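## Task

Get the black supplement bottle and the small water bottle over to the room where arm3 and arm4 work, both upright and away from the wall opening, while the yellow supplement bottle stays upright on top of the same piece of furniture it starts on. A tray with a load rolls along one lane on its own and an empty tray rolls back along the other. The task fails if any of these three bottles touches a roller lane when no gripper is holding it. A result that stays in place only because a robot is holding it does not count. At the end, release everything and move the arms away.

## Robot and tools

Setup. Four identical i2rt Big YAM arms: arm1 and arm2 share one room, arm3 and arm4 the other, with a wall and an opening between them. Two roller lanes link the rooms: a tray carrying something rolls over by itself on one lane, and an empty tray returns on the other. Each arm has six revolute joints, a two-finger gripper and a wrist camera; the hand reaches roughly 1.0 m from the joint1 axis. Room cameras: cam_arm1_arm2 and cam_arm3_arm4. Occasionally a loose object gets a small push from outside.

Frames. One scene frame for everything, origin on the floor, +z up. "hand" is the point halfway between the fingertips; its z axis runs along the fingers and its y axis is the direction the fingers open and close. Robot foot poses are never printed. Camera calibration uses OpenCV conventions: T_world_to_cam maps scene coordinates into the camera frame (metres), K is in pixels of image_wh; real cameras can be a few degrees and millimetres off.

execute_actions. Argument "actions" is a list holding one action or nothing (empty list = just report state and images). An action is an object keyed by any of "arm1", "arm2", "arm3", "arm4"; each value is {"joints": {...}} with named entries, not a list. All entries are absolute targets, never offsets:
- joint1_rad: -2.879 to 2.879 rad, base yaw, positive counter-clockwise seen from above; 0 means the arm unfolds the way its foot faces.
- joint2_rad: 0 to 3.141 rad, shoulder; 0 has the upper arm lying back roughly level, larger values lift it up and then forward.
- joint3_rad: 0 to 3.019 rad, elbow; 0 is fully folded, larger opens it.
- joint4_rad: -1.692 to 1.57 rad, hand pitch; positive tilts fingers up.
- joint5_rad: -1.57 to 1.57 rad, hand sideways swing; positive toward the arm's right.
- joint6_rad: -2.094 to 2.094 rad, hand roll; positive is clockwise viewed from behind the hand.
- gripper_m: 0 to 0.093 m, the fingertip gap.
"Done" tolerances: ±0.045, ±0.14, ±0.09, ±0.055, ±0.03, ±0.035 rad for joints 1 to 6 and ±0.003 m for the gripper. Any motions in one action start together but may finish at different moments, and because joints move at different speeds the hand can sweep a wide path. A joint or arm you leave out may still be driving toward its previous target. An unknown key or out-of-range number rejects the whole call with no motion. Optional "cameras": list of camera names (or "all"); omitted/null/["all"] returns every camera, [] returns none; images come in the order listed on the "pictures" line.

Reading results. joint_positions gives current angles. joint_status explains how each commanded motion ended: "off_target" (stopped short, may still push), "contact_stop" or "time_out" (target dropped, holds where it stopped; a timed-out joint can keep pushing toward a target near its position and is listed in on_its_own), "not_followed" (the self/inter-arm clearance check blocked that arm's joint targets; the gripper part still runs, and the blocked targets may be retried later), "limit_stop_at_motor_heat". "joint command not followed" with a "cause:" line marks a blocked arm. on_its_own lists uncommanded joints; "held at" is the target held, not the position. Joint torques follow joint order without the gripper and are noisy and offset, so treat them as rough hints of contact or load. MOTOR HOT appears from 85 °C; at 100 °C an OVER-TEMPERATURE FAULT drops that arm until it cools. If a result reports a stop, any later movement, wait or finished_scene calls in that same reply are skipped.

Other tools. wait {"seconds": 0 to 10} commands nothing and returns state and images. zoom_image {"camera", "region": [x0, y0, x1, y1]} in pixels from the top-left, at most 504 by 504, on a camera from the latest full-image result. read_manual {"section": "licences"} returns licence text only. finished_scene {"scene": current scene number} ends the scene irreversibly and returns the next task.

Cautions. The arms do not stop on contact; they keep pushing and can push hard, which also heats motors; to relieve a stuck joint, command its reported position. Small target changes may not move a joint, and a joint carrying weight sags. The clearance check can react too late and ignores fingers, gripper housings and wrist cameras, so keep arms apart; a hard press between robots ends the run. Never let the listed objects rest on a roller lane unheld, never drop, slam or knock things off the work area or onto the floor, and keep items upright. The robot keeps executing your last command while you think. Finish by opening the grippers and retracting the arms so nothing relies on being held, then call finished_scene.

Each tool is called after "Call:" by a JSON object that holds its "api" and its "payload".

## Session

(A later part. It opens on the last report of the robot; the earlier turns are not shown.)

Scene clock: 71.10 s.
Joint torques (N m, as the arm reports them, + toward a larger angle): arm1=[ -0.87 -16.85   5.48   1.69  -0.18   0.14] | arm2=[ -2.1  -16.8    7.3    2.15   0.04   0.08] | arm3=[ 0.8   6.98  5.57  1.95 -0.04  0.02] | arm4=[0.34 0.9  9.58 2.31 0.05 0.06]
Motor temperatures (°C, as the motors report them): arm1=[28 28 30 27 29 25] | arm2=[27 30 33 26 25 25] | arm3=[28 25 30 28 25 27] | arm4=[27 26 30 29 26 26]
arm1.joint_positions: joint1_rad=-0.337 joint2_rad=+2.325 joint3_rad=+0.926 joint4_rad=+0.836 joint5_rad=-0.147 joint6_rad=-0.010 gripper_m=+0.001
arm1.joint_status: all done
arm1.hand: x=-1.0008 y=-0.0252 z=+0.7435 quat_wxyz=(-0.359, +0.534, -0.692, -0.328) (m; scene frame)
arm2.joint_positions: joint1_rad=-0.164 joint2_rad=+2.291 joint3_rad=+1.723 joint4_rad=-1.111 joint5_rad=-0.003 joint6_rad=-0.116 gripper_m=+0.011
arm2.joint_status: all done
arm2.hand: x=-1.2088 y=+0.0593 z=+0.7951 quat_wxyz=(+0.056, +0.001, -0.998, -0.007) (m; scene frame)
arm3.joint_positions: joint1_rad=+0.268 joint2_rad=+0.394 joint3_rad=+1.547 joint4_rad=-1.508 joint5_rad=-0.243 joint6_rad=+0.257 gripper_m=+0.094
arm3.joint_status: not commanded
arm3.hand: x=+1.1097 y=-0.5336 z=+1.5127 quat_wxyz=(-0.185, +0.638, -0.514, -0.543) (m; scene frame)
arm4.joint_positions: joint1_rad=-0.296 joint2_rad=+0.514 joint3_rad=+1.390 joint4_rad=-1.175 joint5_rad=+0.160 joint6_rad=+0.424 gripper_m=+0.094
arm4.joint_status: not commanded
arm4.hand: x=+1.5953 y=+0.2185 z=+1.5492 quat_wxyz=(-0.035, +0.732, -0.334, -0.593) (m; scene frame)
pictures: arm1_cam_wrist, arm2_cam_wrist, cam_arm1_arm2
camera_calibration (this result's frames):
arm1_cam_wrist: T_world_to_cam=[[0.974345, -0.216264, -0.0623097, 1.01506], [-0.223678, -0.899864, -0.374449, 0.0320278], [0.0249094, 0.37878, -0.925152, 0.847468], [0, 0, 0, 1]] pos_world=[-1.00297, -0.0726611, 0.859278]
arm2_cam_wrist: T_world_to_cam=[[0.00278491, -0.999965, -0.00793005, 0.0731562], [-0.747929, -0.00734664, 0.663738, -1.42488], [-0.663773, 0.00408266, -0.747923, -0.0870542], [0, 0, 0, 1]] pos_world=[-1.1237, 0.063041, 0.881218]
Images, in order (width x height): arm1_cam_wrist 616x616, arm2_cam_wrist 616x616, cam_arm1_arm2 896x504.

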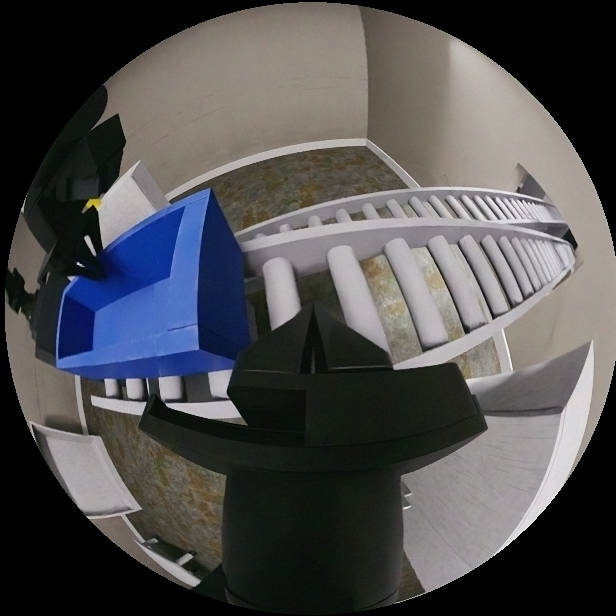

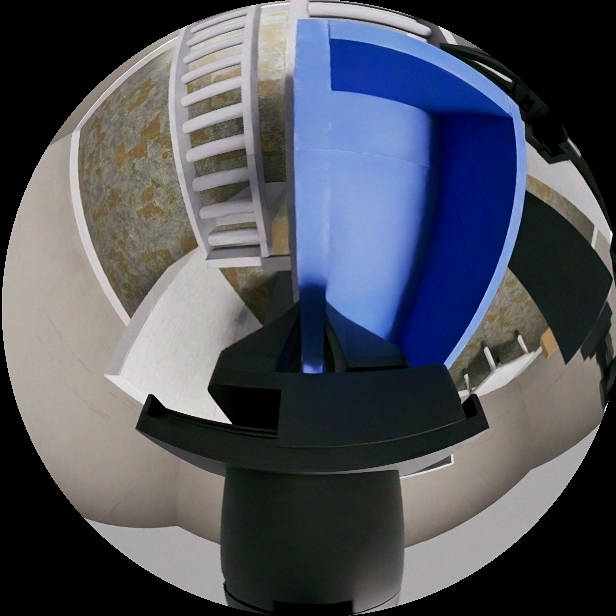

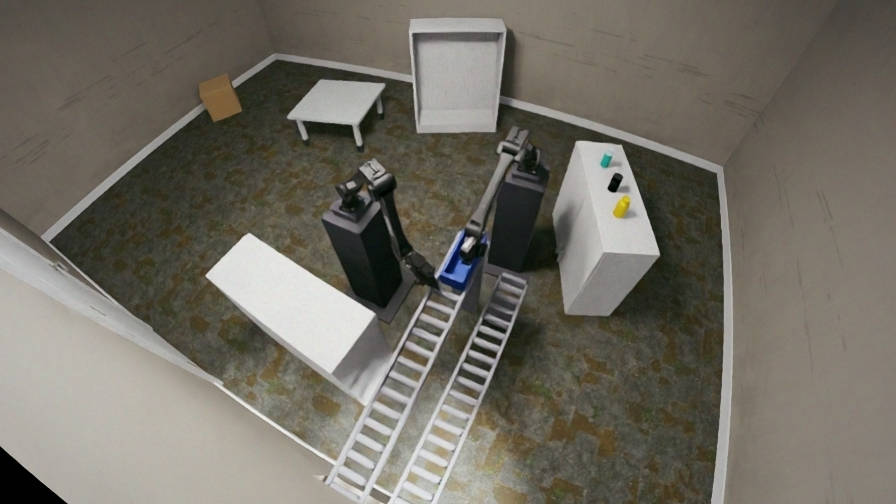

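On the rail; shift toward -y.

Call:
{"api": "execute_actions", "payload": {"actions": [{"arm2":{"joints":{"joint1_rad":-0.2,"joint2_rad":2.26,"joint3_rad":1.73,"joint4_rad":-1.12,"joint6_rad":-0.15}}}], "cameras": []}}

Call:
{"api": "execute_actions", "payload": {"actions": [{"arm2":{"joints":{"joint2_rad":2.33,"joint3_rad":1.72,"joint4_rad":-1.06}}}], "cameras": ["arm1_cam_wrist","arm2_cam_wrist"]}}

Scene clock: 75.50 s.
Joint torques (N m, as the arm reports them, + toward a larger angle): arm1=[ -0.73 -16.74   5.46   1.64  -0.18   0.15] | arm2=[ -1.5  -20.89   9.12  -0.11   0.08   0.05] | arm3=[ 0.73  6.98  5.58  1.99 -0.04  0.03] | arm4=[0.81 1.79 9.32 2.01 0.   0.08]
Motor temperatures (°C, as the motors report them): arm1=[28 28 30 27 29 25] | arm2=[27 30 32 26 25 25] | arm3=[28 25 30 28 25 27] | arm4=[27 26 30 29 26 26]
arm1.joint_positions: joint1_rad=-0.337 joint2_rad=+2.325 joint3_rad=+0.926 joint4_rad=+0.836 joint5_rad=-0.147 joint6_rad=-0.010 gripper_m=+0.001
arm1.joint_status: not commanded
arm1.hand: x=-1.0008 y=-0.0252 z=+0.7435 quat_wxyz=(-0.359, +0.534, -0.692, -0.328) (m; scene frame)
arm2.joint_positions: joint1_rad=-0.191 joint2_rad=+2.289 joint3_rad=+1.722 joint4_rad=-1.111 joint5_rad=-0.005 joint6_rad=-0.144 gripper_m=+0.011
arm2.joint_status: all done
arm2.hand: x=-1.2110 y=+0.0429 z=+0.7961 quat_wxyz=(+0.056, +0.001, -0.998, -0.010) (m; scene frame)
arm3.joint_positions: joint1_rad=+0.268 joint2_rad=+0.394 joint3_rad=+1.547 joint4_rad=-1.508 joint5_rad=-0.243 joint6_rad=+0.257 gripper_m=+0.094
arm3.joint_status: not commanded
arm3.hand: x=+1.1097 y=-0.5336 z=+1.5127 quat_wxyz=(-0.185, +0.638, -0.514, -0.543) (m; scene frame)
arm4.joint_positions: joint1_rad=-0.296 joint2_rad=+0.514 joint3_rad=+1.390 joint4_rad=-1.175 joint5_rad=+0.160 joint6_rad=+0.424 gripper_m=+0.094
arm4.joint_status: not commanded
arm4.hand: x=+1.5953 y=+0.2185 z=+1.5492 quat_wxyz=(-0.035, +0.732, -0.334, -0.593) (m; scene frame)
pictures: none
No camera images: the call's "cameras" was empty. Leave "cameras" out to get every camera's image.

Scene clock: 76.30 s.
Joint torques (N m, as the arm reports them, + toward a larger angle): arm1=[ -0.86 -16.69   5.49   1.61  -0.17   0.15] | arm2=[ -1.85 -17.65   8.17   1.15  -0.25   0.  ] | arm3=[ 0.77  7.1   5.56  1.98 -0.03  0.03] | arm4=[0.68 1.61 9.38 2.12 0.06 0.04]
Motor temperatures (°C, as the motors report them): arm1=[28 28 30 27 29 25] | arm2=[27 30 32 26 25 25] | arm3=[28 25 30 28 25 27] | arm4=[27 26 30 29 26 26]
arm1.joint_positions: joint1_rad=-0.337 joint2_rad=+2.325 joint3_rad=+0.926 joint4_rad=+0.836 joint5_rad=-0.147 joint6_rad=-0.010 gripper_m=+0.001
arm1.joint_status: not commanded
arm1.hand: x=-1.0008 y=-0.0252 z=+0.7435 quat_wxyz=(-0.359, +0.534, -0.692, -0.328) (m; scene frame)
arm2.joint_positions: joint1_rad=-0.191 joint2_rad=+2.317 joint3_rad=+1.720 joint4_rad=-1.077 joint5_rad=+0.006 joint6_rad=-0.142 gripper_m=+0.011
arm2.joint_status: all done
arm2.hand: x=-1.2098 y=+0.0410 z=+0.7780 quat_wxyz=(+0.054, +0.000, -0.999, -0.004) (m; scene frame)
arm3.joint_positions: joint1_rad=+0.268 joint2_rad=+0.394 joint3_rad=+1.547 joint4_rad=-1.508 joint5_rad=-0.243 joint6_rad=+0.257 gripper_m=+0.094
arm3.joint_status: not commanded
arm3.hand: x=+1.1097 y=-0.5336 z=+1.5127 quat_wxyz=(-0.185, +0.638, -0.514, -0.543) (m; scene frame)
arm4.joint_positions: joint1_rad=-0.296 joint2_rad=+0.514 joint3_rad=+1.390 joint4_rad=-1.175 joint5_rad=+0.160 joint6_rad=+0.424 gripper_m=+0.094
arm4.joint_status: not commanded
arm4.hand: x=+1.5953 y=+0.2185 z=+1.5492 quat_wxyz=(-0.035, +0.732, -0.334, -0.593) (m; scene frame)
pictures: arm1_cam_wrist, arm2_cam_wrist
camera_calibration (this result's frames):
arm1_cam_wrist: T_world_to_cam=[[0.974345, -0.216264, -0.0623097, 1.01506], [-0.223678, -0.899864, -0.374449, 0.0320278], [0.0249094, 0.37878, -0.925152, 0.847468], [0, 0, 0, 1]] pos_world=[-1.00297, -0.0726611, 0.859278]
arm2_cam_wrist: T_world_to_cam=[[0.00244204, -0.999996, -0.00166546, 0.0494884], [-0.750936, -0.00293365, 0.660368, -1.41563], [-0.66037, -0.000361985, -0.75094, -0.0938293], [0, 0, 0, 1]] pos_world=[-1.12513, 0.0453013, 0.864457]
Images, in order (width x height): arm1_cam_wrist 616x616, arm2_cam_wrist 616x616.

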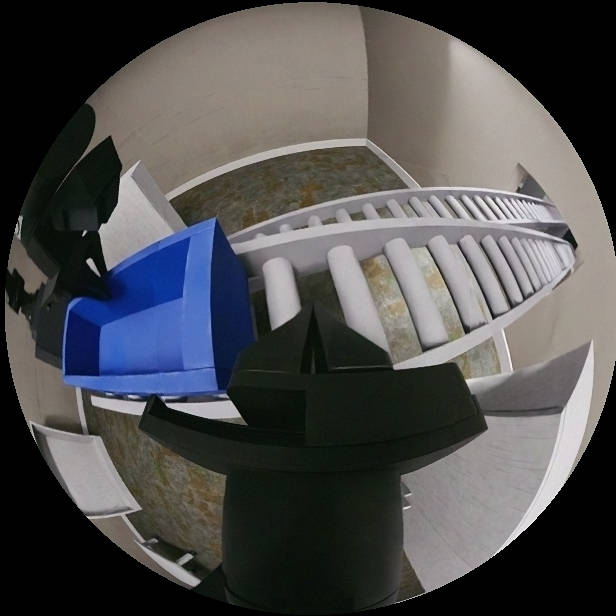

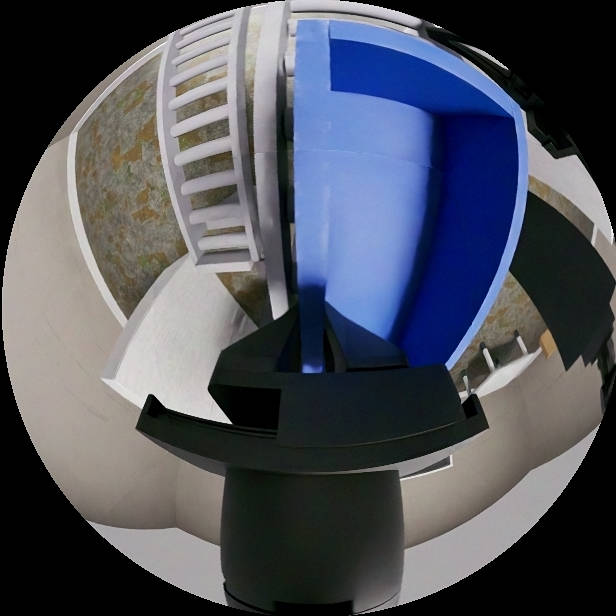

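Call:
{"api": "execute_actions", "payload": {"actions": [{"arm2":{"joints":{"joint1_rad":-0.172,"joint2_rad":2.345}}}], "cameras": []}}

Call:
{"api": "execute_actions", "payload": {"actions": [{"arm2":{"joints":{"gripper_m":0.06}}}], "cameras": []}}

Call:
{"api": "execute_actions", "payload": {"actions": [{"arm2":{"joints":{"joint2_rad":1.86,"joint3_rad":1.41,"joint4_rad":-1.09}}}], "cameras": ["arm2_cam_wrist"]}}

Call:
{"api": "execute_actions", "payload": {"actions": [{"arm2":{"joints":{"joint1_rad":1.88,"gripper_m":0.093}}}], "cameras": ["arm1_cam_wrist","arm2_cam_wrist","cam_arm1_arm2"]}}

Scene clock: 82.33 s.
Joint torques (N m, as the arm reports them, + toward a larger angle): arm1=[ -0.85 -16.77   5.46   1.62  -0.16   0.13] | arm2=[  0.91 -16.88   8.31   1.01  -0.39   0.  ] | arm3=[ 0.71  7.04  5.6   1.96 -0.04  0.02] | arm4=[0.85 1.35 9.36 2.26 0.06 0.03]
Motor temperatures (°C, as the motors report them): arm1=[28 28 30 26 29 25] | arm2=[27 30 32 26 25 25] | arm3=[28 25 30 28 25 27] | arm4=[27 26 30 29 26 26]
arm1.joint_positions: joint1_rad=-0.337 joint2_rad=+2.325 joint3_rad=+0.926 joint4_rad=+0.836 joint5_rad=-0.147 joint6_rad=-0.010 gripper_m=+0.001
arm1.joint_status: not commanded
arm1.hand: x=-1.0008 y=-0.0252 z=+0.7435 quat_wxyz=(-0.359, +0.534, -0.692, -0.328) (m; scene frame)
arm2.joint_positions: joint1_rad=-0.188 joint2_rad=+2.317 joint3_rad=+1.720 joint4_rad=-1.077 joint5_rad=+0.009 joint6_rad=-0.142 gripper_m=+0.011
arm2.joint_status: all done
arm2.hand: x=-1.2097 y=+0.0421 z=+0.7780 quat_wxyz=(+0.054, +0.002, -0.999, -0.002) (m; scene frame)
arm3.joint_positions: joint1_rad=+0.268 joint2_rad=+0.394 joint3_rad=+1.547 joint4_rad=-1.508 joint5_rad=-0.243 joint6_rad=+0.257 gripper_m=+0.094
arm3.joint_status: not commanded
arm3.hand: x=+1.1097 y=-0.5336 z=+1.5127 quat_wxyz=(-0.185, +0.638, -0.514, -0.543) (m; scene frame)
arm4.joint_positions: joint1_rad=-0.296 joint2_rad=+0.514 joint3_rad=+1.390 joint4_rad=-1.175 joint5_rad=+0.160 joint6_rad=+0.424 gripper_m=+0.094
arm4.joint_status: not commanded
arm4.hand: x=+1.5953 y=+0.2185 z=+1.5492 quat_wxyz=(-0.035, +0.732, -0.334, -0.593) (m; scene frame)
pictures: none
No camera images: the call's "cameras" was empty. Leave "cameras" out to get every camera's image.

Scene clock: 83.03 s.
Joint torques (N m, as the arm reports them, + toward a larger angle): arm1=[ -0.87 -16.82   5.49   1.65  -0.17   0.13] | arm2=[  0.66 -18.23   8.23   0.97  -0.2    0.02] | arm3=[ 0.7   7.04  5.57  1.97 -0.03  0.02] | arm4=[0.61 2.55 9.39 2.22 0.03 0.08]
Motor temperatures (°C, as the motors report them): arm1=[28 28 30 26 29 25] | arm2=[27 30 32 26 25 25] | arm3=[28 25 30 28 25 27] | arm4=[27 26 30 29 26 26]
arm1.joint_positions: joint1_rad=-0.337 joint2_rad=+2.325 joint3_rad=+0.926 joint4_rad=+0.836 joint5_rad=-0.147 joint6_rad=-0.010 gripper_m=+0.001
arm1.joint_status: not commanded
arm1.hand: x=-1.0008 y=-0.0252 z=+0.7435 quat_wxyz=(-0.359, +0.534, -0.692, -0.328) (m; scene frame)
arm2.joint_positions: joint1_rad=-0.187 joint2_rad=+2.334 joint3_rad=+1.720 joint4_rad=-1.075 joint5_rad=+0.003 joint6_rad=-0.143 gripper_m=+0.060
arm2.joint_status: all done
arm2.hand: x=-1.2129 y=+0.0445 z=+0.7680 quat_wxyz=(+0.061, +0.003, -0.998, -0.006) (m; scene frame)
arm3.joint_positions: joint1_rad=+0.268 joint2_rad=+0.394 joint3_rad=+1.547 joint4_rad=-1.508 joint5_rad=-0.243 joint6_rad=+0.257 gripper_m=+0.094
arm3.joint_status: not commanded
arm3.hand: x=+1.1097 y=-0.5336 z=+1.5127 quat_wxyz=(-0.185, +0.638, -0.514, -0.543) (m; scene frame)
arm4.joint_positions: joint1_rad=-0.296 joint2_rad=+0.514 joint3_rad=+1.390 joint4_rad=-1.175 joint5_rad=+0.160 joint6_rad=+0.424 gripper_m=+0.094
arm4.joint_status: not commanded
arm4.hand: x=+1.5953 y=+0.2185 z=+1.5492 quat_wxyz=(-0.035, +0.732, -0.334, -0.593) (m; scene frame)
pictures: none
No camera images: the call's "cameras" was empty. Leave "cameras" out to get every camera's image.

Scene clock: 84.50 s.
Joint torques (N m, as the arm reports them, + toward a larger angle): arm1=[ -0.81 -16.86   5.43   1.63  -0.17   0.14] | arm2=[  0.69 -13.51   8.82   0.13  -0.16   0.03] | arm3=[ 0.85  6.97  5.56  2.   -0.03  0.01] | arm4=[0.94 1.99 9.36 2.15 0.04 0.02]
Motor temperatures (°C, as the motors report them): arm1=[28 28 29 26 29 25] | arm2=[27 30 32 26 25 25] | arm3=[28 25 30 28 25 27] | arm4=[27 26 30 29 26 26]
arm1.joint_positions: joint1_rad=-0.337 joint2_rad=+2.325 joint3_rad=+0.926 joint4_rad=+0.836 joint5_rad=-0.147 joint6_rad=-0.010 gripper_m=+0.001
arm1.joint_status: not commanded
arm1.hand: x=-1.0008 y=-0.0252 z=+0.7435 quat_wxyz=(-0.359, +0.534, -0.692, -0.328) (m; scene frame)
arm2.joint_positions: joint1_rad=-0.187 joint2_rad=+1.854 joint3_rad=+1.415 joint4_rad=-1.080 joint5_rad=+0.003 joint6_rad=-0.143 gripper_m=+0.060
arm2.joint_status: all done
arm2.hand: x=-1.2760 y=+0.0536 z=+0.9421 quat_wxyz=(-0.022, +0.003, -1.000, +0.006) (m; scene frame)
arm3.joint_positions: joint1_rad=+0.268 joint2_rad=+0.394 joint3_rad=+1.547 joint4_rad=-1.508 joint5_rad=-0.243 joint6_rad=+0.257 gripper_m=+0.094
arm3.joint_status: not commanded
arm3.hand: x=+1.1097 y=-0.5336 z=+1.5127 quat_wxyz=(-0.185, +0.638, -0.514, -0.543) (m; scene frame)
arm4.joint_positions: joint1_rad=-0.296 joint2_rad=+0.514 joint3_rad=+1.390 joint4_rad=-1.175 joint5_rad=+0.160 joint6_rad=+0.424 gripper_m=+0.094
arm4.joint_status: not commanded
arm4.hand: x=+1.5953 y=+0.2185 z=+1.5492 quat_wxyz=(-0.035, +0.732, -0.334, -0.593) (m; scene frame)
pictures: arm2_cam_wrist
camera_calibration (this result's frames):
arm2_cam_wrist: T_world_to_cam=[[0.00637955, -0.999823, 0.017724, 0.0492238], [-0.8426, 0.00417015, 0.538524, -1.5762], [-0.538502, -0.0183698, -0.842424, 0.228282], [0, 0, 0, 1]] pos_world=[-1.20549, 0.0599815, 1.04026]
Images, in order (width x height): arm2_cam_wrist 616x616.

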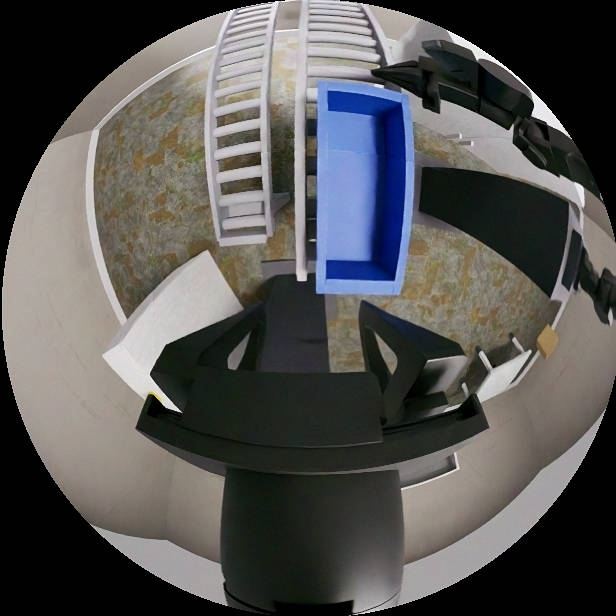

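Scene clock: 86.57 s.
Joint torques (N m, as the arm reports them, + toward a larger angle): arm1=[ -0.79 -16.73   5.46   1.63  -0.18   0.13] | arm2=[ -1.62 -14.64   9.04   0.26  -0.1    0.05] | arm3=[ 0.86  7.04  5.56  1.96 -0.03  0.02] | arm4=[1.21 1.45 9.47 2.28 0.   0.04]
Motor temperatures (°C, as the motors report them): arm1=[28 28 29 26 29 25] | arm2=[27 30 32 26 25 25] | arm3=[28 25 30 28 25 27] | arm4=[27 26 30 29 26 26]
arm1.joint_positions: joint1_rad=-0.337 joint2_rad=+2.325 joint3_rad=+0.926 joint4_rad=+0.836 joint5_rad=-0.147 joint6_rad=-0.010 gripper_m=+0.001
arm1.joint_status: not commanded
arm1.hand: x=-1.0008 y=-0.0252 z=+0.7435 quat_wxyz=(-0.359, +0.534, -0.692, -0.328) (m; scene frame)
arm2.joint_positions: joint1_rad=+1.886 joint2_rad=+1.856 joint3_rad=+1.415 joint4_rad=-1.080 joint5_rad=+0.000 joint6_rad=-0.144 gripper_m=+0.093
arm2.joint_status: all done
arm2.hand: x=-2.0179 y=+0.6452 z=+0.9451 quat_wxyz=(-0.014, +0.862, -0.506, -0.022) (m; scene frame)
arm3.joint_positions: joint1_rad=+0.268 joint2_rad=+0.394 joint3_rad=+1.547 joint4_rad=-1.508 joint5_rad=-0.243 joint6_rad=+0.257 gripper_m=+0.094
arm3.joint_status: not commanded
arm3.hand: x=+1.1097 y=-0.5336 z=+1.5127 quat_wxyz=(-0.185, +0.638, -0.514, -0.543) (m; scene frame)
arm4.joint_positions: joint1_rad=-0.296 joint2_rad=+0.514 joint3_rad=+1.390 joint4_rad=-1.175 joint5_rad=+0.160 joint6_rad=+0.424 gripper_m=+0.094
arm4.joint_status: not commanded
arm4.hand: x=+1.5953 y=+0.2185 z=+1.5492 quat_wxyz=(-0.035, +0.732, -0.334, -0.593) (m; scene frame)
pictures: arm1_cam_wrist, arm2_cam_wrist, cam_arm1_arm2
camera_calibration (this result's frames):
arm1_cam_wrist: T_world_to_cam=[[0.974345, -0.216264, -0.0623097, 1.01506], [-0.223678, -0.899864, -0.374449, 0.0320278], [0.0249094, 0.37878, -0.925152, 0.847468], [0, 0, 0, 1]] pos_world=[-1.00297, -0.0726611, 0.859278]
arm2_cam_wrist: T_world_to_cam=[[0.872859, 0.487907, 0.00796251, 1.4432], [0.409244, -0.740824, 0.532634, 0.806888], [0.265775, -0.461656, -0.846308, 1.75488], [0, 0, 0, 1]] pos_world=[-2.05632, 0.703766, 1.0439]
Images, in order (width x height): arm1_cam_wrist 616x616, arm2_cam_wrist 616x616, cam_arm1_arm2 896x504.

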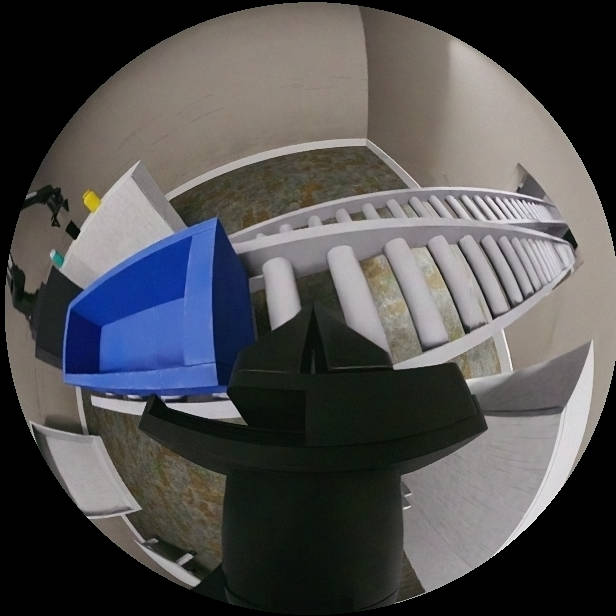

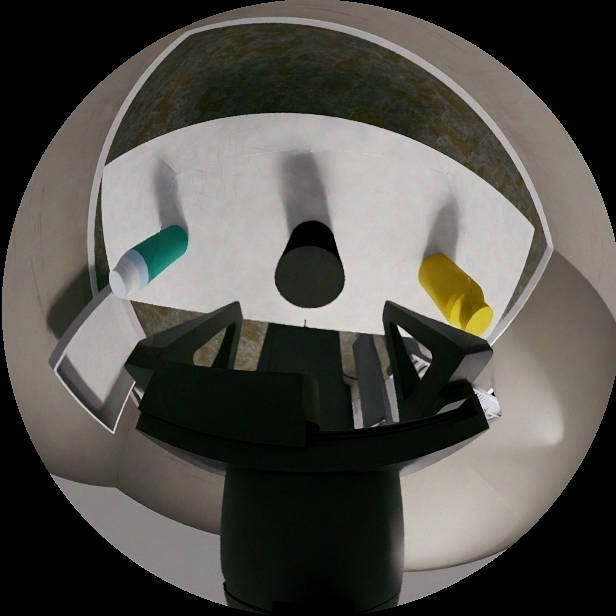

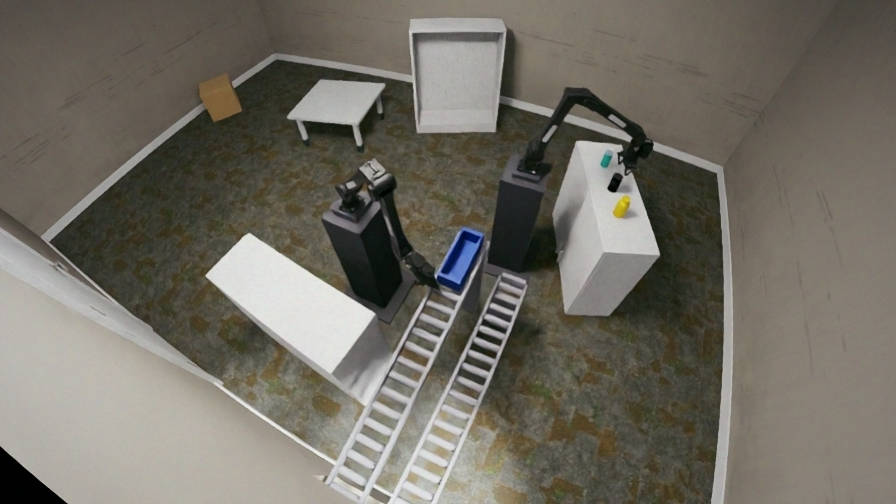

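Call:
{"api": "execute_actions", "payload": {"actions": [{"arm2":{"joints":{"joint2_rad":2.01,"joint3_rad":1.345,"joint4_rad":-0.88}}}], "cameras": ["arm2_cam_wrist","cam_arm1_arm2"]}}

Call:
{"api": "zoom_image", "payload": {"camera": "cam_arm1_arm2", "region": [400,210,520,330]}}

Call:
{"api": "execute_actions", "payload": {"actions": [{"arm2":{"joints":{"gripper_m":0.02}}}], "cameras": ["arm2_cam_wrist"]}}

Scene clock: 92.73 s.
Joint torques (N m, as the arm reports them, + toward a larger angle): arm1=[ -0.85 -16.82   5.46   1.63  -0.17   0.14] | arm2=[ -0.97 -16.73   8.79   1.27  -0.09   0.03] | arm3=[ 0.74  7.    5.59  1.97 -0.03  0.02] | arm4=[ 1.1   2.05  9.38  2.25  0.05 -0.01]
Motor temperatures (°C, as the motors report them): arm1=[28 28 29 26 29 25] | arm2=[27 30 32 26 25 25] | arm3=[28 25 30 28 25 27] | arm4=[27 26 30 29 26 26]
arm1.joint_positions: joint1_rad=-0.337 joint2_rad=+2.325 joint3_rad=+0.926 joint4_rad=+0.836 joint5_rad=-0.147 joint6_rad=-0.010 gripper_m=+0.001
arm1.joint_status: not commanded
arm1.hand: x=-1.0008 y=-0.0252 z=+0.7435 quat_wxyz=(-0.359, +0.534, -0.692, -0.328) (m; scene frame)
arm2.joint_positions: joint1_rad=+1.886 joint2_rad=+2.033 joint3_rad=+1.335 joint4_rad=-0.896 joint5_rad=+0.000 joint6_rad=-0.144 gripper_m=+0.093
arm2.joint_status: all done
arm2.hand: x=-2.0140 y=+0.6331 z=+0.8268 quat_wxyz=(+0.009, +0.862, -0.506, +0.007) (m; scene frame)
arm3.joint_positions: joint1_rad=+0.268 joint2_rad=+0.394 joint3_rad=+1.547 joint4_rad=-1.508 joint5_rad=-0.243 joint6_rad=+0.257 gripper_m=+0.094
arm3.joint_status: not commanded
arm3.hand: x=+1.1097 y=-0.5336 z=+1.5127 quat_wxyz=(-0.185, +0.638, -0.514, -0.543) (m; scene frame)
arm4.joint_positions: joint1_rad=-0.296 joint2_rad=+0.514 joint3_rad=+1.390 joint4_rad=-1.175 joint5_rad=+0.160 joint6_rad=+0.424 gripper_m=+0.094
arm4.joint_status: not commanded
arm4.hand: x=+1.5953 y=+0.2185 z=+1.5492 quat_wxyz=(-0.035, +0.732, -0.334, -0.593) (m; scene frame)
pictures: arm2_cam_wrist, cam_arm1_arm2
camera_calibration (this result's frames):
arm2_cam_wrist: T_world_to_cam=[[0.872581, 0.488462, -0.00267196, 1.45455], [0.394863, -0.702135, 0.592528, 0.756367], [0.287551, -0.518084, -0.805545, 1.69397], [0, 0, 0, 1]] pos_world=[-2.05497, 0.698201, 0.920289]
Images, in order (width x height): arm2_cam_wrist 616x616, cam_arm1_arm2 896x504.

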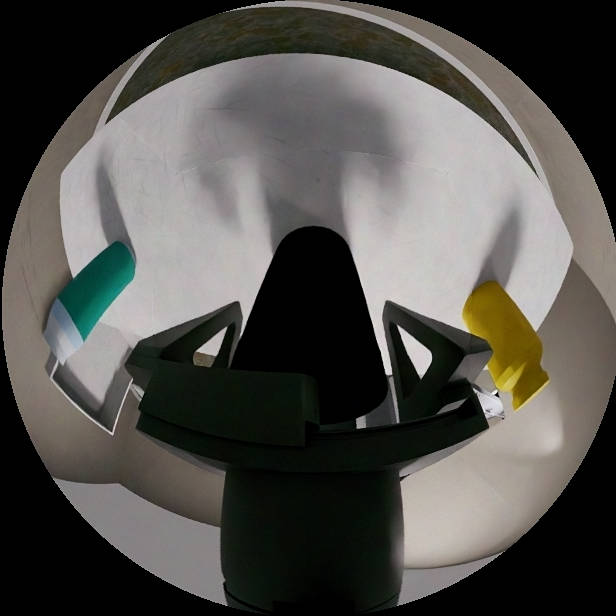

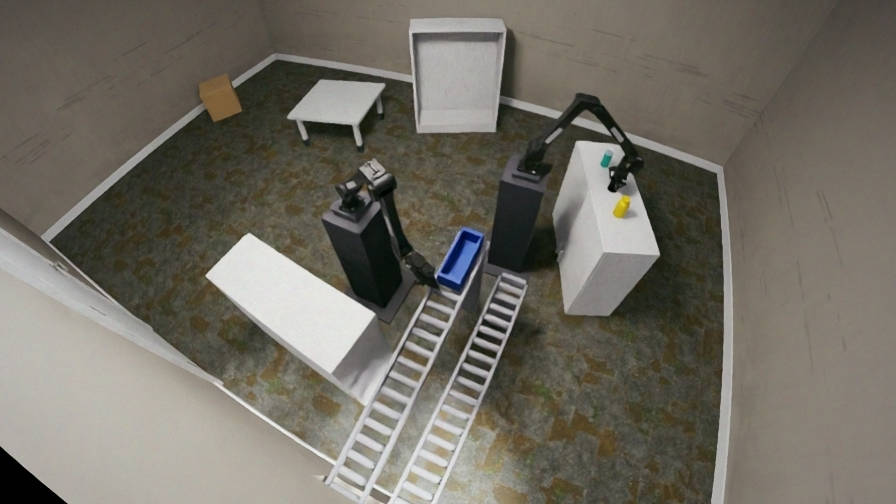

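Region (400, 210, 520, 330) of cam_arm1_arm2's 896x504 image, scaled by 4.200, with more detail than that image has.

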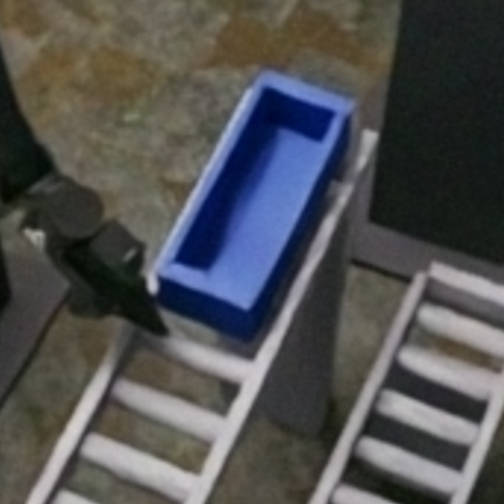

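Scene clock: 93.40 s.
Joint torques (N m, as the arm reports them, + toward a larger angle): arm1=[ -0.77 -16.72   5.41   1.67  -0.18   0.14] | arm2=[ -1.06 -17.55   8.68   1.22  -0.05   0.03] | arm3=[ 0.79  6.95  5.56  1.95 -0.03  0.03] | arm4=[1.41 1.41 9.32 2.18 0.03 0.06]
Motor temperatures (°C, as the motors report them): arm1=[28 28 29 26 29 25] | arm2=[27 30 32 26 25 25] | arm3=[28 25 30 28 25 27] | arm4=[27 26 30 29 26 26]
arm1.joint_positions: joint1_rad=-0.337 joint2_rad=+2.325 joint3_rad=+0.926 joint4_rad=+0.836 joint5_rad=-0.147 joint6_rad=-0.010 gripper_m=+0.001
arm1.joint_status: not commanded
arm1.hand: x=-1.0008 y=-0.0252 z=+0.7435 quat_wxyz=(-0.359, +0.534, -0.692, -0.328) (m; scene frame)
arm2.joint_positions: joint1_rad=+1.886 joint2_rad=+2.033 joint3_rad=+1.335 joint4_rad=-0.896 joint5_rad=+0.000 joint6_rad=-0.144 gripper_m=+0.058
arm2.joint_status: gripper_m off_target (ended at +0.058, target +0.020)
arm2.hand: x=-2.0141 y=+0.6331 z=+0.8268 quat_wxyz=(+0.009, +0.862, -0.506, +0.007) (m; scene frame)
arm3.joint_positions: joint1_rad=+0.268 joint2_rad=+0.394 joint3_rad=+1.547 joint4_rad=-1.508 joint5_rad=-0.243 joint6_rad=+0.257 gripper_m=+0.094
arm3.joint_status: not commanded
arm3.hand: x=+1.1097 y=-0.5336 z=+1.5127 quat_wxyz=(-0.185, +0.638, -0.514, -0.543) (m; scene frame)
arm4.joint_positions: joint1_rad=-0.296 joint2_rad=+0.514 joint3_rad=+1.390 joint4_rad=-1.175 joint5_rad=+0.160 joint6_rad=+0.424 gripper_m=+0.094
arm4.joint_status: not commanded
arm4.hand: x=+1.5953 y=+0.2185 z=+1.5492 quat_wxyz=(-0.035, +0.732, -0.334, -0.593) (m; scene frame)
pictures: arm2_cam_wrist
camera_calibration (this result's frames):
arm2_cam_wrist: T_world_to_cam=[[0.872585, 0.488453, -0.00299381, 1.45488], [0.395147, -0.70227, 0.592179, 0.757397], [0.287149, -0.517909, -0.805801, 1.69332], [0, 0, 0, 1]] pos_world=[-2.05502, 0.698245, 0.920322]
Images, in order (width x height): arm2_cam_wrist 616x616.

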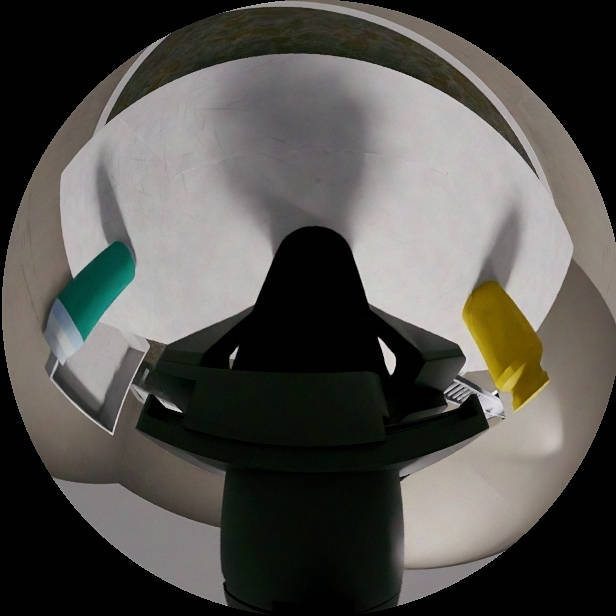

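Call:
{"api": "execute_actions", "payload": {"actions": [{"arm2":{"joints":{"joint2_rad":1.79,"joint3_rad":1.53,"joint4_rad":-1.29}},"arm1":{"joints":{"joint1_rad":-0.42}}}], "cameras": []}}

Call:
{"api": "execute_actions", "payload": {"actions": [{"arm2":{"joints":{"joint1_rad":-0.27,"joint6_rad":-0.225}}}], "cameras": []}}

Call:
{"api": "execute_actions", "payload": {"actions": [{"arm2":{"joints":{"joint2_rad":2.085,"joint3_rad":1.79,"joint4_rad":-1.23}}}], "cameras": ["arm1_cam_wrist","arm2_cam_wrist","cam_arm1_arm2"]}}

Scene clock: 101.07 s.
Joint torques (N m, as the arm reports them, + toward a larger angle): arm1=[ -0.8  -16.69   5.47   1.61  -0.1    0.13] | arm2=[ -0.94 -15.08  12.31  -0.29  -0.09   0.05] | arm3=[ 0.82  6.95  5.58  1.99 -0.03  0.03] | arm4=[0.73 2.55 9.56 1.97 0.04 0.07]
Motor temperatures (°C, as the motors report them): arm1=[28 28 29 26 29 25] | arm2=[27 30 33 26 25 25] | arm3=[28 25 30 28 25 27] | arm4=[27 26 30 29 26 26]
arm1.joint_positions: joint1_rad=-0.428 joint2_rad=+2.325 joint3_rad=+0.926 joint4_rad=+0.836 joint5_rad=-0.150 joint6_rad=-0.010 gripper_m=+0.001
arm1.joint_status: all done
arm1.hand: x=-0.9500 y=-0.0438 z=+0.7435 quat_wxyz=(-0.373, +0.503, -0.715, -0.312) (m; scene frame)
arm2.joint_positions: joint1_rad=+1.886 joint2_rad=+1.798 joint3_rad=+1.504 joint4_rad=-1.275 joint5_rad=+0.000 joint6_rad=-0.144 gripper_m=+0.058
arm2.joint_status: all done
arm2.hand: x=-2.0135 y=+0.6344 z=+1.0068 quat_wxyz=(+0.001, +0.862, -0.506, -0.004) (m; scene frame)
arm3.joint_positions: joint1_rad=+0.268 joint2_rad=+0.394 joint3_rad=+1.547 joint4_rad=-1.508 joint5_rad=-0.243 joint6_rad=+0.257 gripper_m=+0.094
arm3.joint_status: not commanded
arm3.hand: x=+1.1097 y=-0.5336 z=+1.5127 quat_wxyz=(-0.185, +0.638, -0.514, -0.543) (m; scene frame)
arm4.joint_positions: joint1_rad=-0.296 joint2_rad=+0.514 joint3_rad=+1.390 joint4_rad=-1.175 joint5_rad=+0.160 joint6_rad=+0.424 gripper_m=+0.094
arm4.joint_status: not commanded
arm4.hand: x=+1.5953 y=+0.2185 z=+1.5492 quat_wxyz=(-0.035, +0.732, -0.334, -0.593) (m; scene frame)
pictures: none
No camera images: the call's "cameras" was empty. Leave "cameras" out to get every camera's image.

Scene clock: 103.17 s.
Joint torques (N m, as the arm reports them, + toward a larger angle): arm1=[ -0.79 -16.75   5.47   1.64  -0.1    0.13] | arm2=[  0.28 -15.59  12.16  -0.13  -0.13   0.  ] | arm3=[ 0.77  6.87  5.58  1.98 -0.03  0.03] | arm4=[-0.22  2.02  9.42  2.13  0.04  0.05]
Motor temperatures (°C, as the motors report them): arm1=[28 29 29 26 29 25] | arm2=[27 30 33 26 25 25] | arm3=[28 25 30 28 25 27] | arm4=[27 26 30 29 26 26]
arm1.joint_positions: joint1_rad=-0.428 joint2_rad=+2.325 joint3_rad=+0.926 joint4_rad=+0.836 joint5_rad=-0.150 joint6_rad=-0.010 gripper_m=+0.001
arm1.joint_status: not commanded
arm1.hand: x=-0.9500 y=-0.0438 z=+0.7435 quat_wxyz=(-0.373, +0.503, -0.715, -0.312) (m; scene frame)
arm2.joint_positions: joint1_rad=-0.276 joint2_rad=+1.798 joint3_rad=+1.504 joint4_rad=-1.275 joint5_rad=+0.002 joint6_rad=-0.217 gripper_m=+0.058
arm2.joint_status: all done
arm2.hand: x=-1.2960 y=+0.0082 z=+1.0029 quat_wxyz=(+0.002, -0.005, -1.000, +0.002) (m; scene frame)
arm3.joint_positions: joint1_rad=+0.268 joint2_rad=+0.394 joint3_rad=+1.547 joint4_rad=-1.508 joint5_rad=-0.243 joint6_rad=+0.257 gripper_m=+0.094
arm3.joint_status: not commanded
arm3.hand: x=+1.1097 y=-0.5336 z=+1.5127 quat_wxyz=(-0.185, +0.638, -0.514, -0.543) (m; scene frame)
arm4.joint_positions: joint1_rad=-0.296 joint2_rad=+0.514 joint3_rad=+1.390 joint4_rad=-1.175 joint5_rad=+0.160 joint6_rad=+0.424 gripper_m=+0.094
arm4.joint_status: not commanded
arm4.hand: x=+1.5953 y=+0.2185 z=+1.5492 quat_wxyz=(-0.035, +0.732, -0.334, -0.593) (m; scene frame)
pictures: none
No camera images: the call's "cameras" was empty. Leave "cameras" out to get every camera's image.

Scene clock: 104.33 s.
Joint torques (N m, as the arm reports them, + toward a larger angle): arm1=[ -0.7  -16.66   5.44   1.64  -0.09   0.14] | arm2=[ -0.26 -20.54  15.03   0.74  -0.13   0.02] | arm3=[ 0.79  6.97  5.55  1.97 -0.05  0.03] | arm4=[0.68 1.05 9.31 2.27 0.1  0.05]
Motor temperatures (°C, as the motors report them): arm1=[28 29 29 26 29 25] | arm2=[27 30 33 26 25 25] | arm3=[28 25 30 28 25 27] | arm4=[27 26 30 29 26 26]
arm1.joint_positions: joint1_rad=-0.428 joint2_rad=+2.325 joint3_rad=+0.926 joint4_rad=+0.836 joint5_rad=-0.150 joint6_rad=-0.010 gripper_m=+0.001
arm1.joint_status: not commanded
arm1.hand: x=-0.9500 y=-0.0438 z=+0.7435 quat_wxyz=(-0.373, +0.503, -0.715, -0.312) (m; scene frame)
arm2.joint_positions: joint1_rad=-0.276 joint2_rad=+2.116 joint3_rad=+1.729 joint4_rad=-1.238 joint5_rad=+0.002 joint6_rad=-0.218 gripper_m=+0.058
arm2.joint_status: all done
arm2.hand: x=-1.2212 y=-0.0093 z=+0.9045 quat_wxyz=(+0.029, -0.004, -1.000, -0.005) (m; scene frame)
arm3.joint_positions: joint1_rad=+0.268 joint2_rad=+0.394 joint3_rad=+1.547 joint4_rad=-1.508 joint5_rad=-0.243 joint6_rad=+0.257 gripper_m=+0.094
arm3.joint_status: not commanded
arm3.hand: x=+1.1097 y=-0.5336 z=+1.5127 quat_wxyz=(-0.185, +0.638, -0.514, -0.543) (m; scene frame)
arm4.joint_positions: joint1_rad=-0.296 joint2_rad=+0.514 joint3_rad=+1.390 joint4_rad=-1.175 joint5_rad=+0.160 joint6_rad=+0.424 gripper_m=+0.094
arm4.joint_status: not commanded
arm4.hand: x=+1.5953 y=+0.2185 z=+1.5492 quat_wxyz=(-0.035, +0.732, -0.334, -0.593) (m; scene frame)
pictures: arm1_cam_wrist, arm2_cam_wrist, cam_arm1_arm2
camera_calibration (this result's frames):
arm1_cam_wrist: T_world_to_cam=[[0.951356, -0.301477, -0.0635053, 0.936873], [-0.302723, -0.876384, -0.37458, -0.0473274], [0.0572721, 0.375583, -0.925017, 0.883801], [0, 0, 0, 1]] pos_world=[-0.956244, -0.0909728, 0.8593]
arm2_cam_wrist: T_world_to_cam=[[-0.00709112, -0.999971, -0.00269671, -0.0113239], [-0.782955, 0.0038746, 0.622066, -1.51224], [-0.622038, 0.00652255, -0.78296, 0.0694032], [0, 0, 0, 1]] pos_world=[-1.14092, -0.00591693, 0.995021]
Images, in order (width x height): arm1_cam_wrist 616x616, arm2_cam_wrist 616x616, cam_arm1_arm2 896x504.

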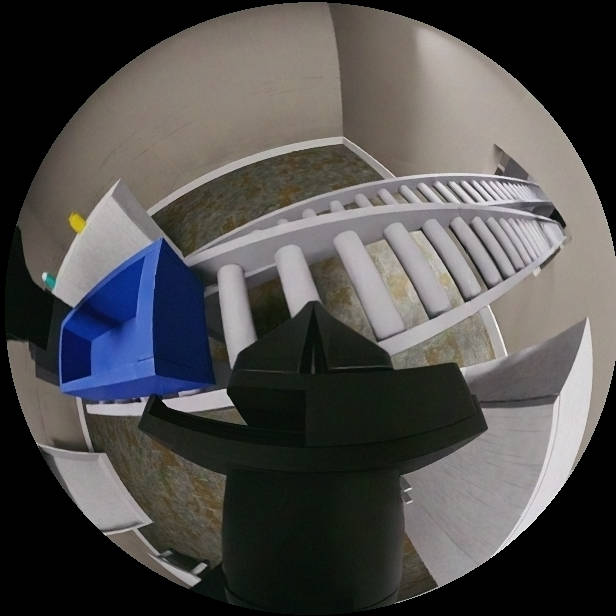

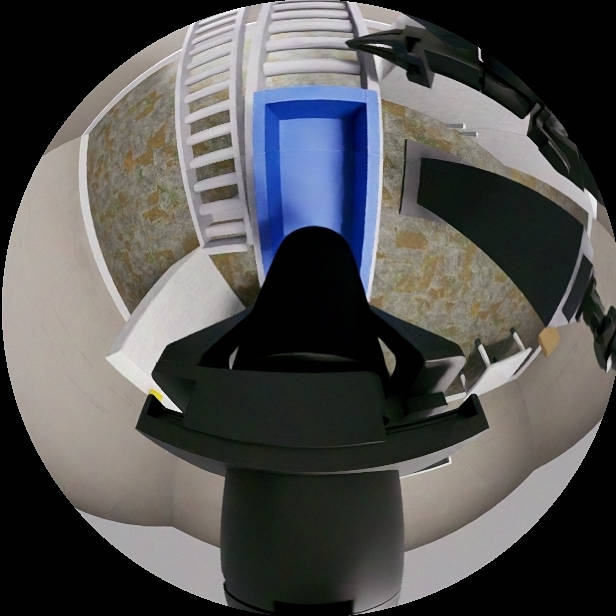

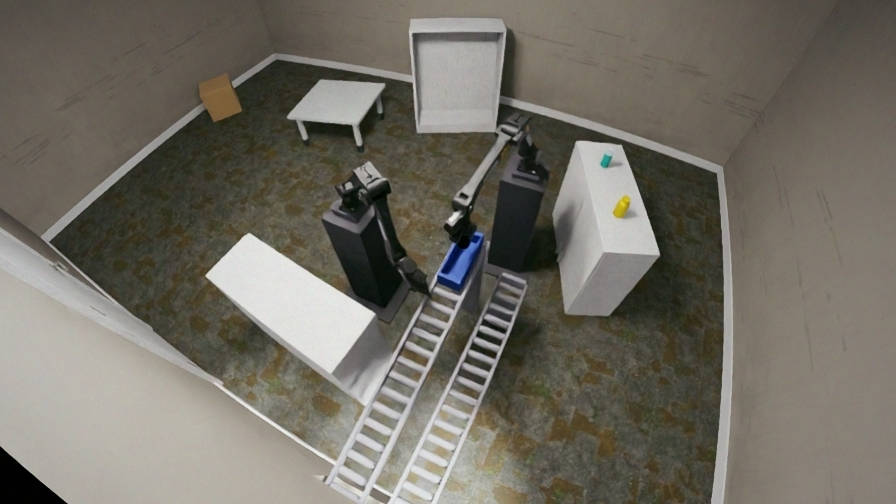

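Call:
{"api": "execute_actions", "payload": {"actions": [{"arm2":{"joints":{"joint2_rad":2.24,"joint3_rad":1.73,"joint4_rad":-1.03}}}], "cameras": ["arm1_cam_wrist","arm2_cam_wrist"]}}

Scene clock: 107.87 s.
Joint torques (N m, as the arm reports them, + toward a larger angle): arm1=[ -0.62 -16.9    5.47   1.65  -0.1    0.13] | arm2=[ -0.07 -21.01   9.94   1.14  -0.12   0.03] | arm3=[ 0.77  6.98  5.6   1.94 -0.03  0.03] | arm4=[0.91 1.77 9.45 1.96 0.1  0.06]
Motor temperatures (°C, as the motors report them): arm1=[28 29 29 26 29 25] | arm2=[27 31 34 26 25 25] | arm3=[28 25 30 28 25 27] | arm4=[27 26 30 29 26 26]
arm1.joint_positions: joint1_rad=-0.428 joint2_rad=+2.325 joint3_rad=+0.926 joint4_rad=+0.836 joint5_rad=-0.150 joint6_rad=-0.010 gripper_m=+0.001
arm1.joint_status: not commanded
arm1.hand: x=-0.9500 y=-0.0438 z=+0.7435 quat_wxyz=(-0.373, +0.503, -0.715, -0.312) (m; scene frame)
arm2.joint_positions: joint1_rad=-0.276 joint2_rad=+2.272 joint3_rad=+1.714 joint4_rad=-1.045 joint5_rad=+0.002 joint6_rad=-0.218 gripper_m=+0.058
arm2.joint_status: all done
arm2.hand: x=-1.2049 y=-0.0133 z=+0.8030 quat_wxyz=(+0.019, -0.004, -1.000, -0.002) (m; scene frame)
arm3.joint_positions: joint1_rad=+0.268 joint2_rad=+0.394 joint3_rad=+1.547 joint4_rad=-1.508 joint5_rad=-0.243 joint6_rad=+0.257 gripper_m=+0.094
arm3.joint_status: not commanded
arm3.hand: x=+1.1097 y=-0.5336 z=+1.5127 quat_wxyz=(-0.185, +0.638, -0.514, -0.543) (m; scene frame)
arm4.joint_positions: joint1_rad=-0.296 joint2_rad=+0.514 joint3_rad=+1.390 joint4_rad=-1.175 joint5_rad=+0.160 joint6_rad=+0.424 gripper_m=+0.094
arm4.joint_status: not commanded
arm4.hand: x=+1.5953 y=+0.2185 z=+1.5492 quat_wxyz=(-0.035, +0.732, -0.334, -0.593) (m; scene frame)
pictures: arm1_cam_wrist, arm2_cam_wrist
camera_calibration (this result's frames):
arm1_cam_wrist: T_world_to_cam=[[0.951356, -0.301477, -0.0635053, 0.936873], [-0.302723, -0.876384, -0.37458, -0.0473274], [0.0572721, 0.375583, -0.925017, 0.883801], [0, 0, 0, 1]] pos_world=[-0.956244, -0.0909728, 0.8593]
arm2_cam_wrist: T_world_to_cam=[[-0.00703305, -0.999973, 0.00195685, -0.0191585], [-0.795734, 0.0067817, 0.605609, -1.43848], [-0.605606, 0.00270214, -0.79576, 0.0301876], [0, 0, 0, 1]] pos_world=[-1.1265, -0.00948424, 0.895217]
Images, in order (width x height): arm1_cam_wrist 616x616, arm2_cam_wrist 616x616.

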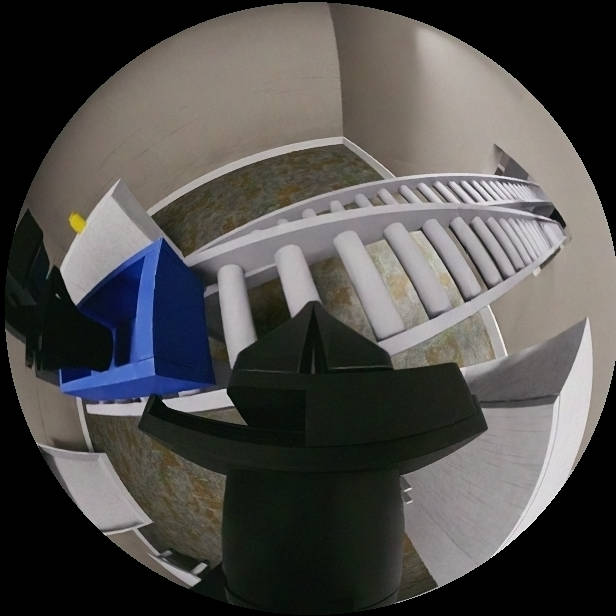

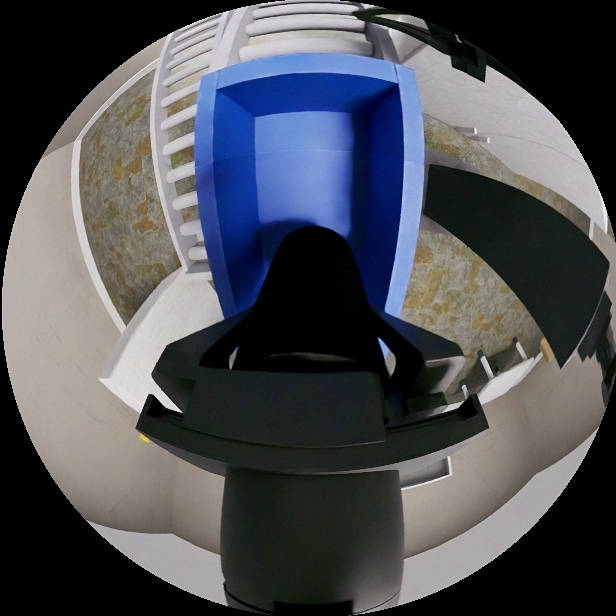

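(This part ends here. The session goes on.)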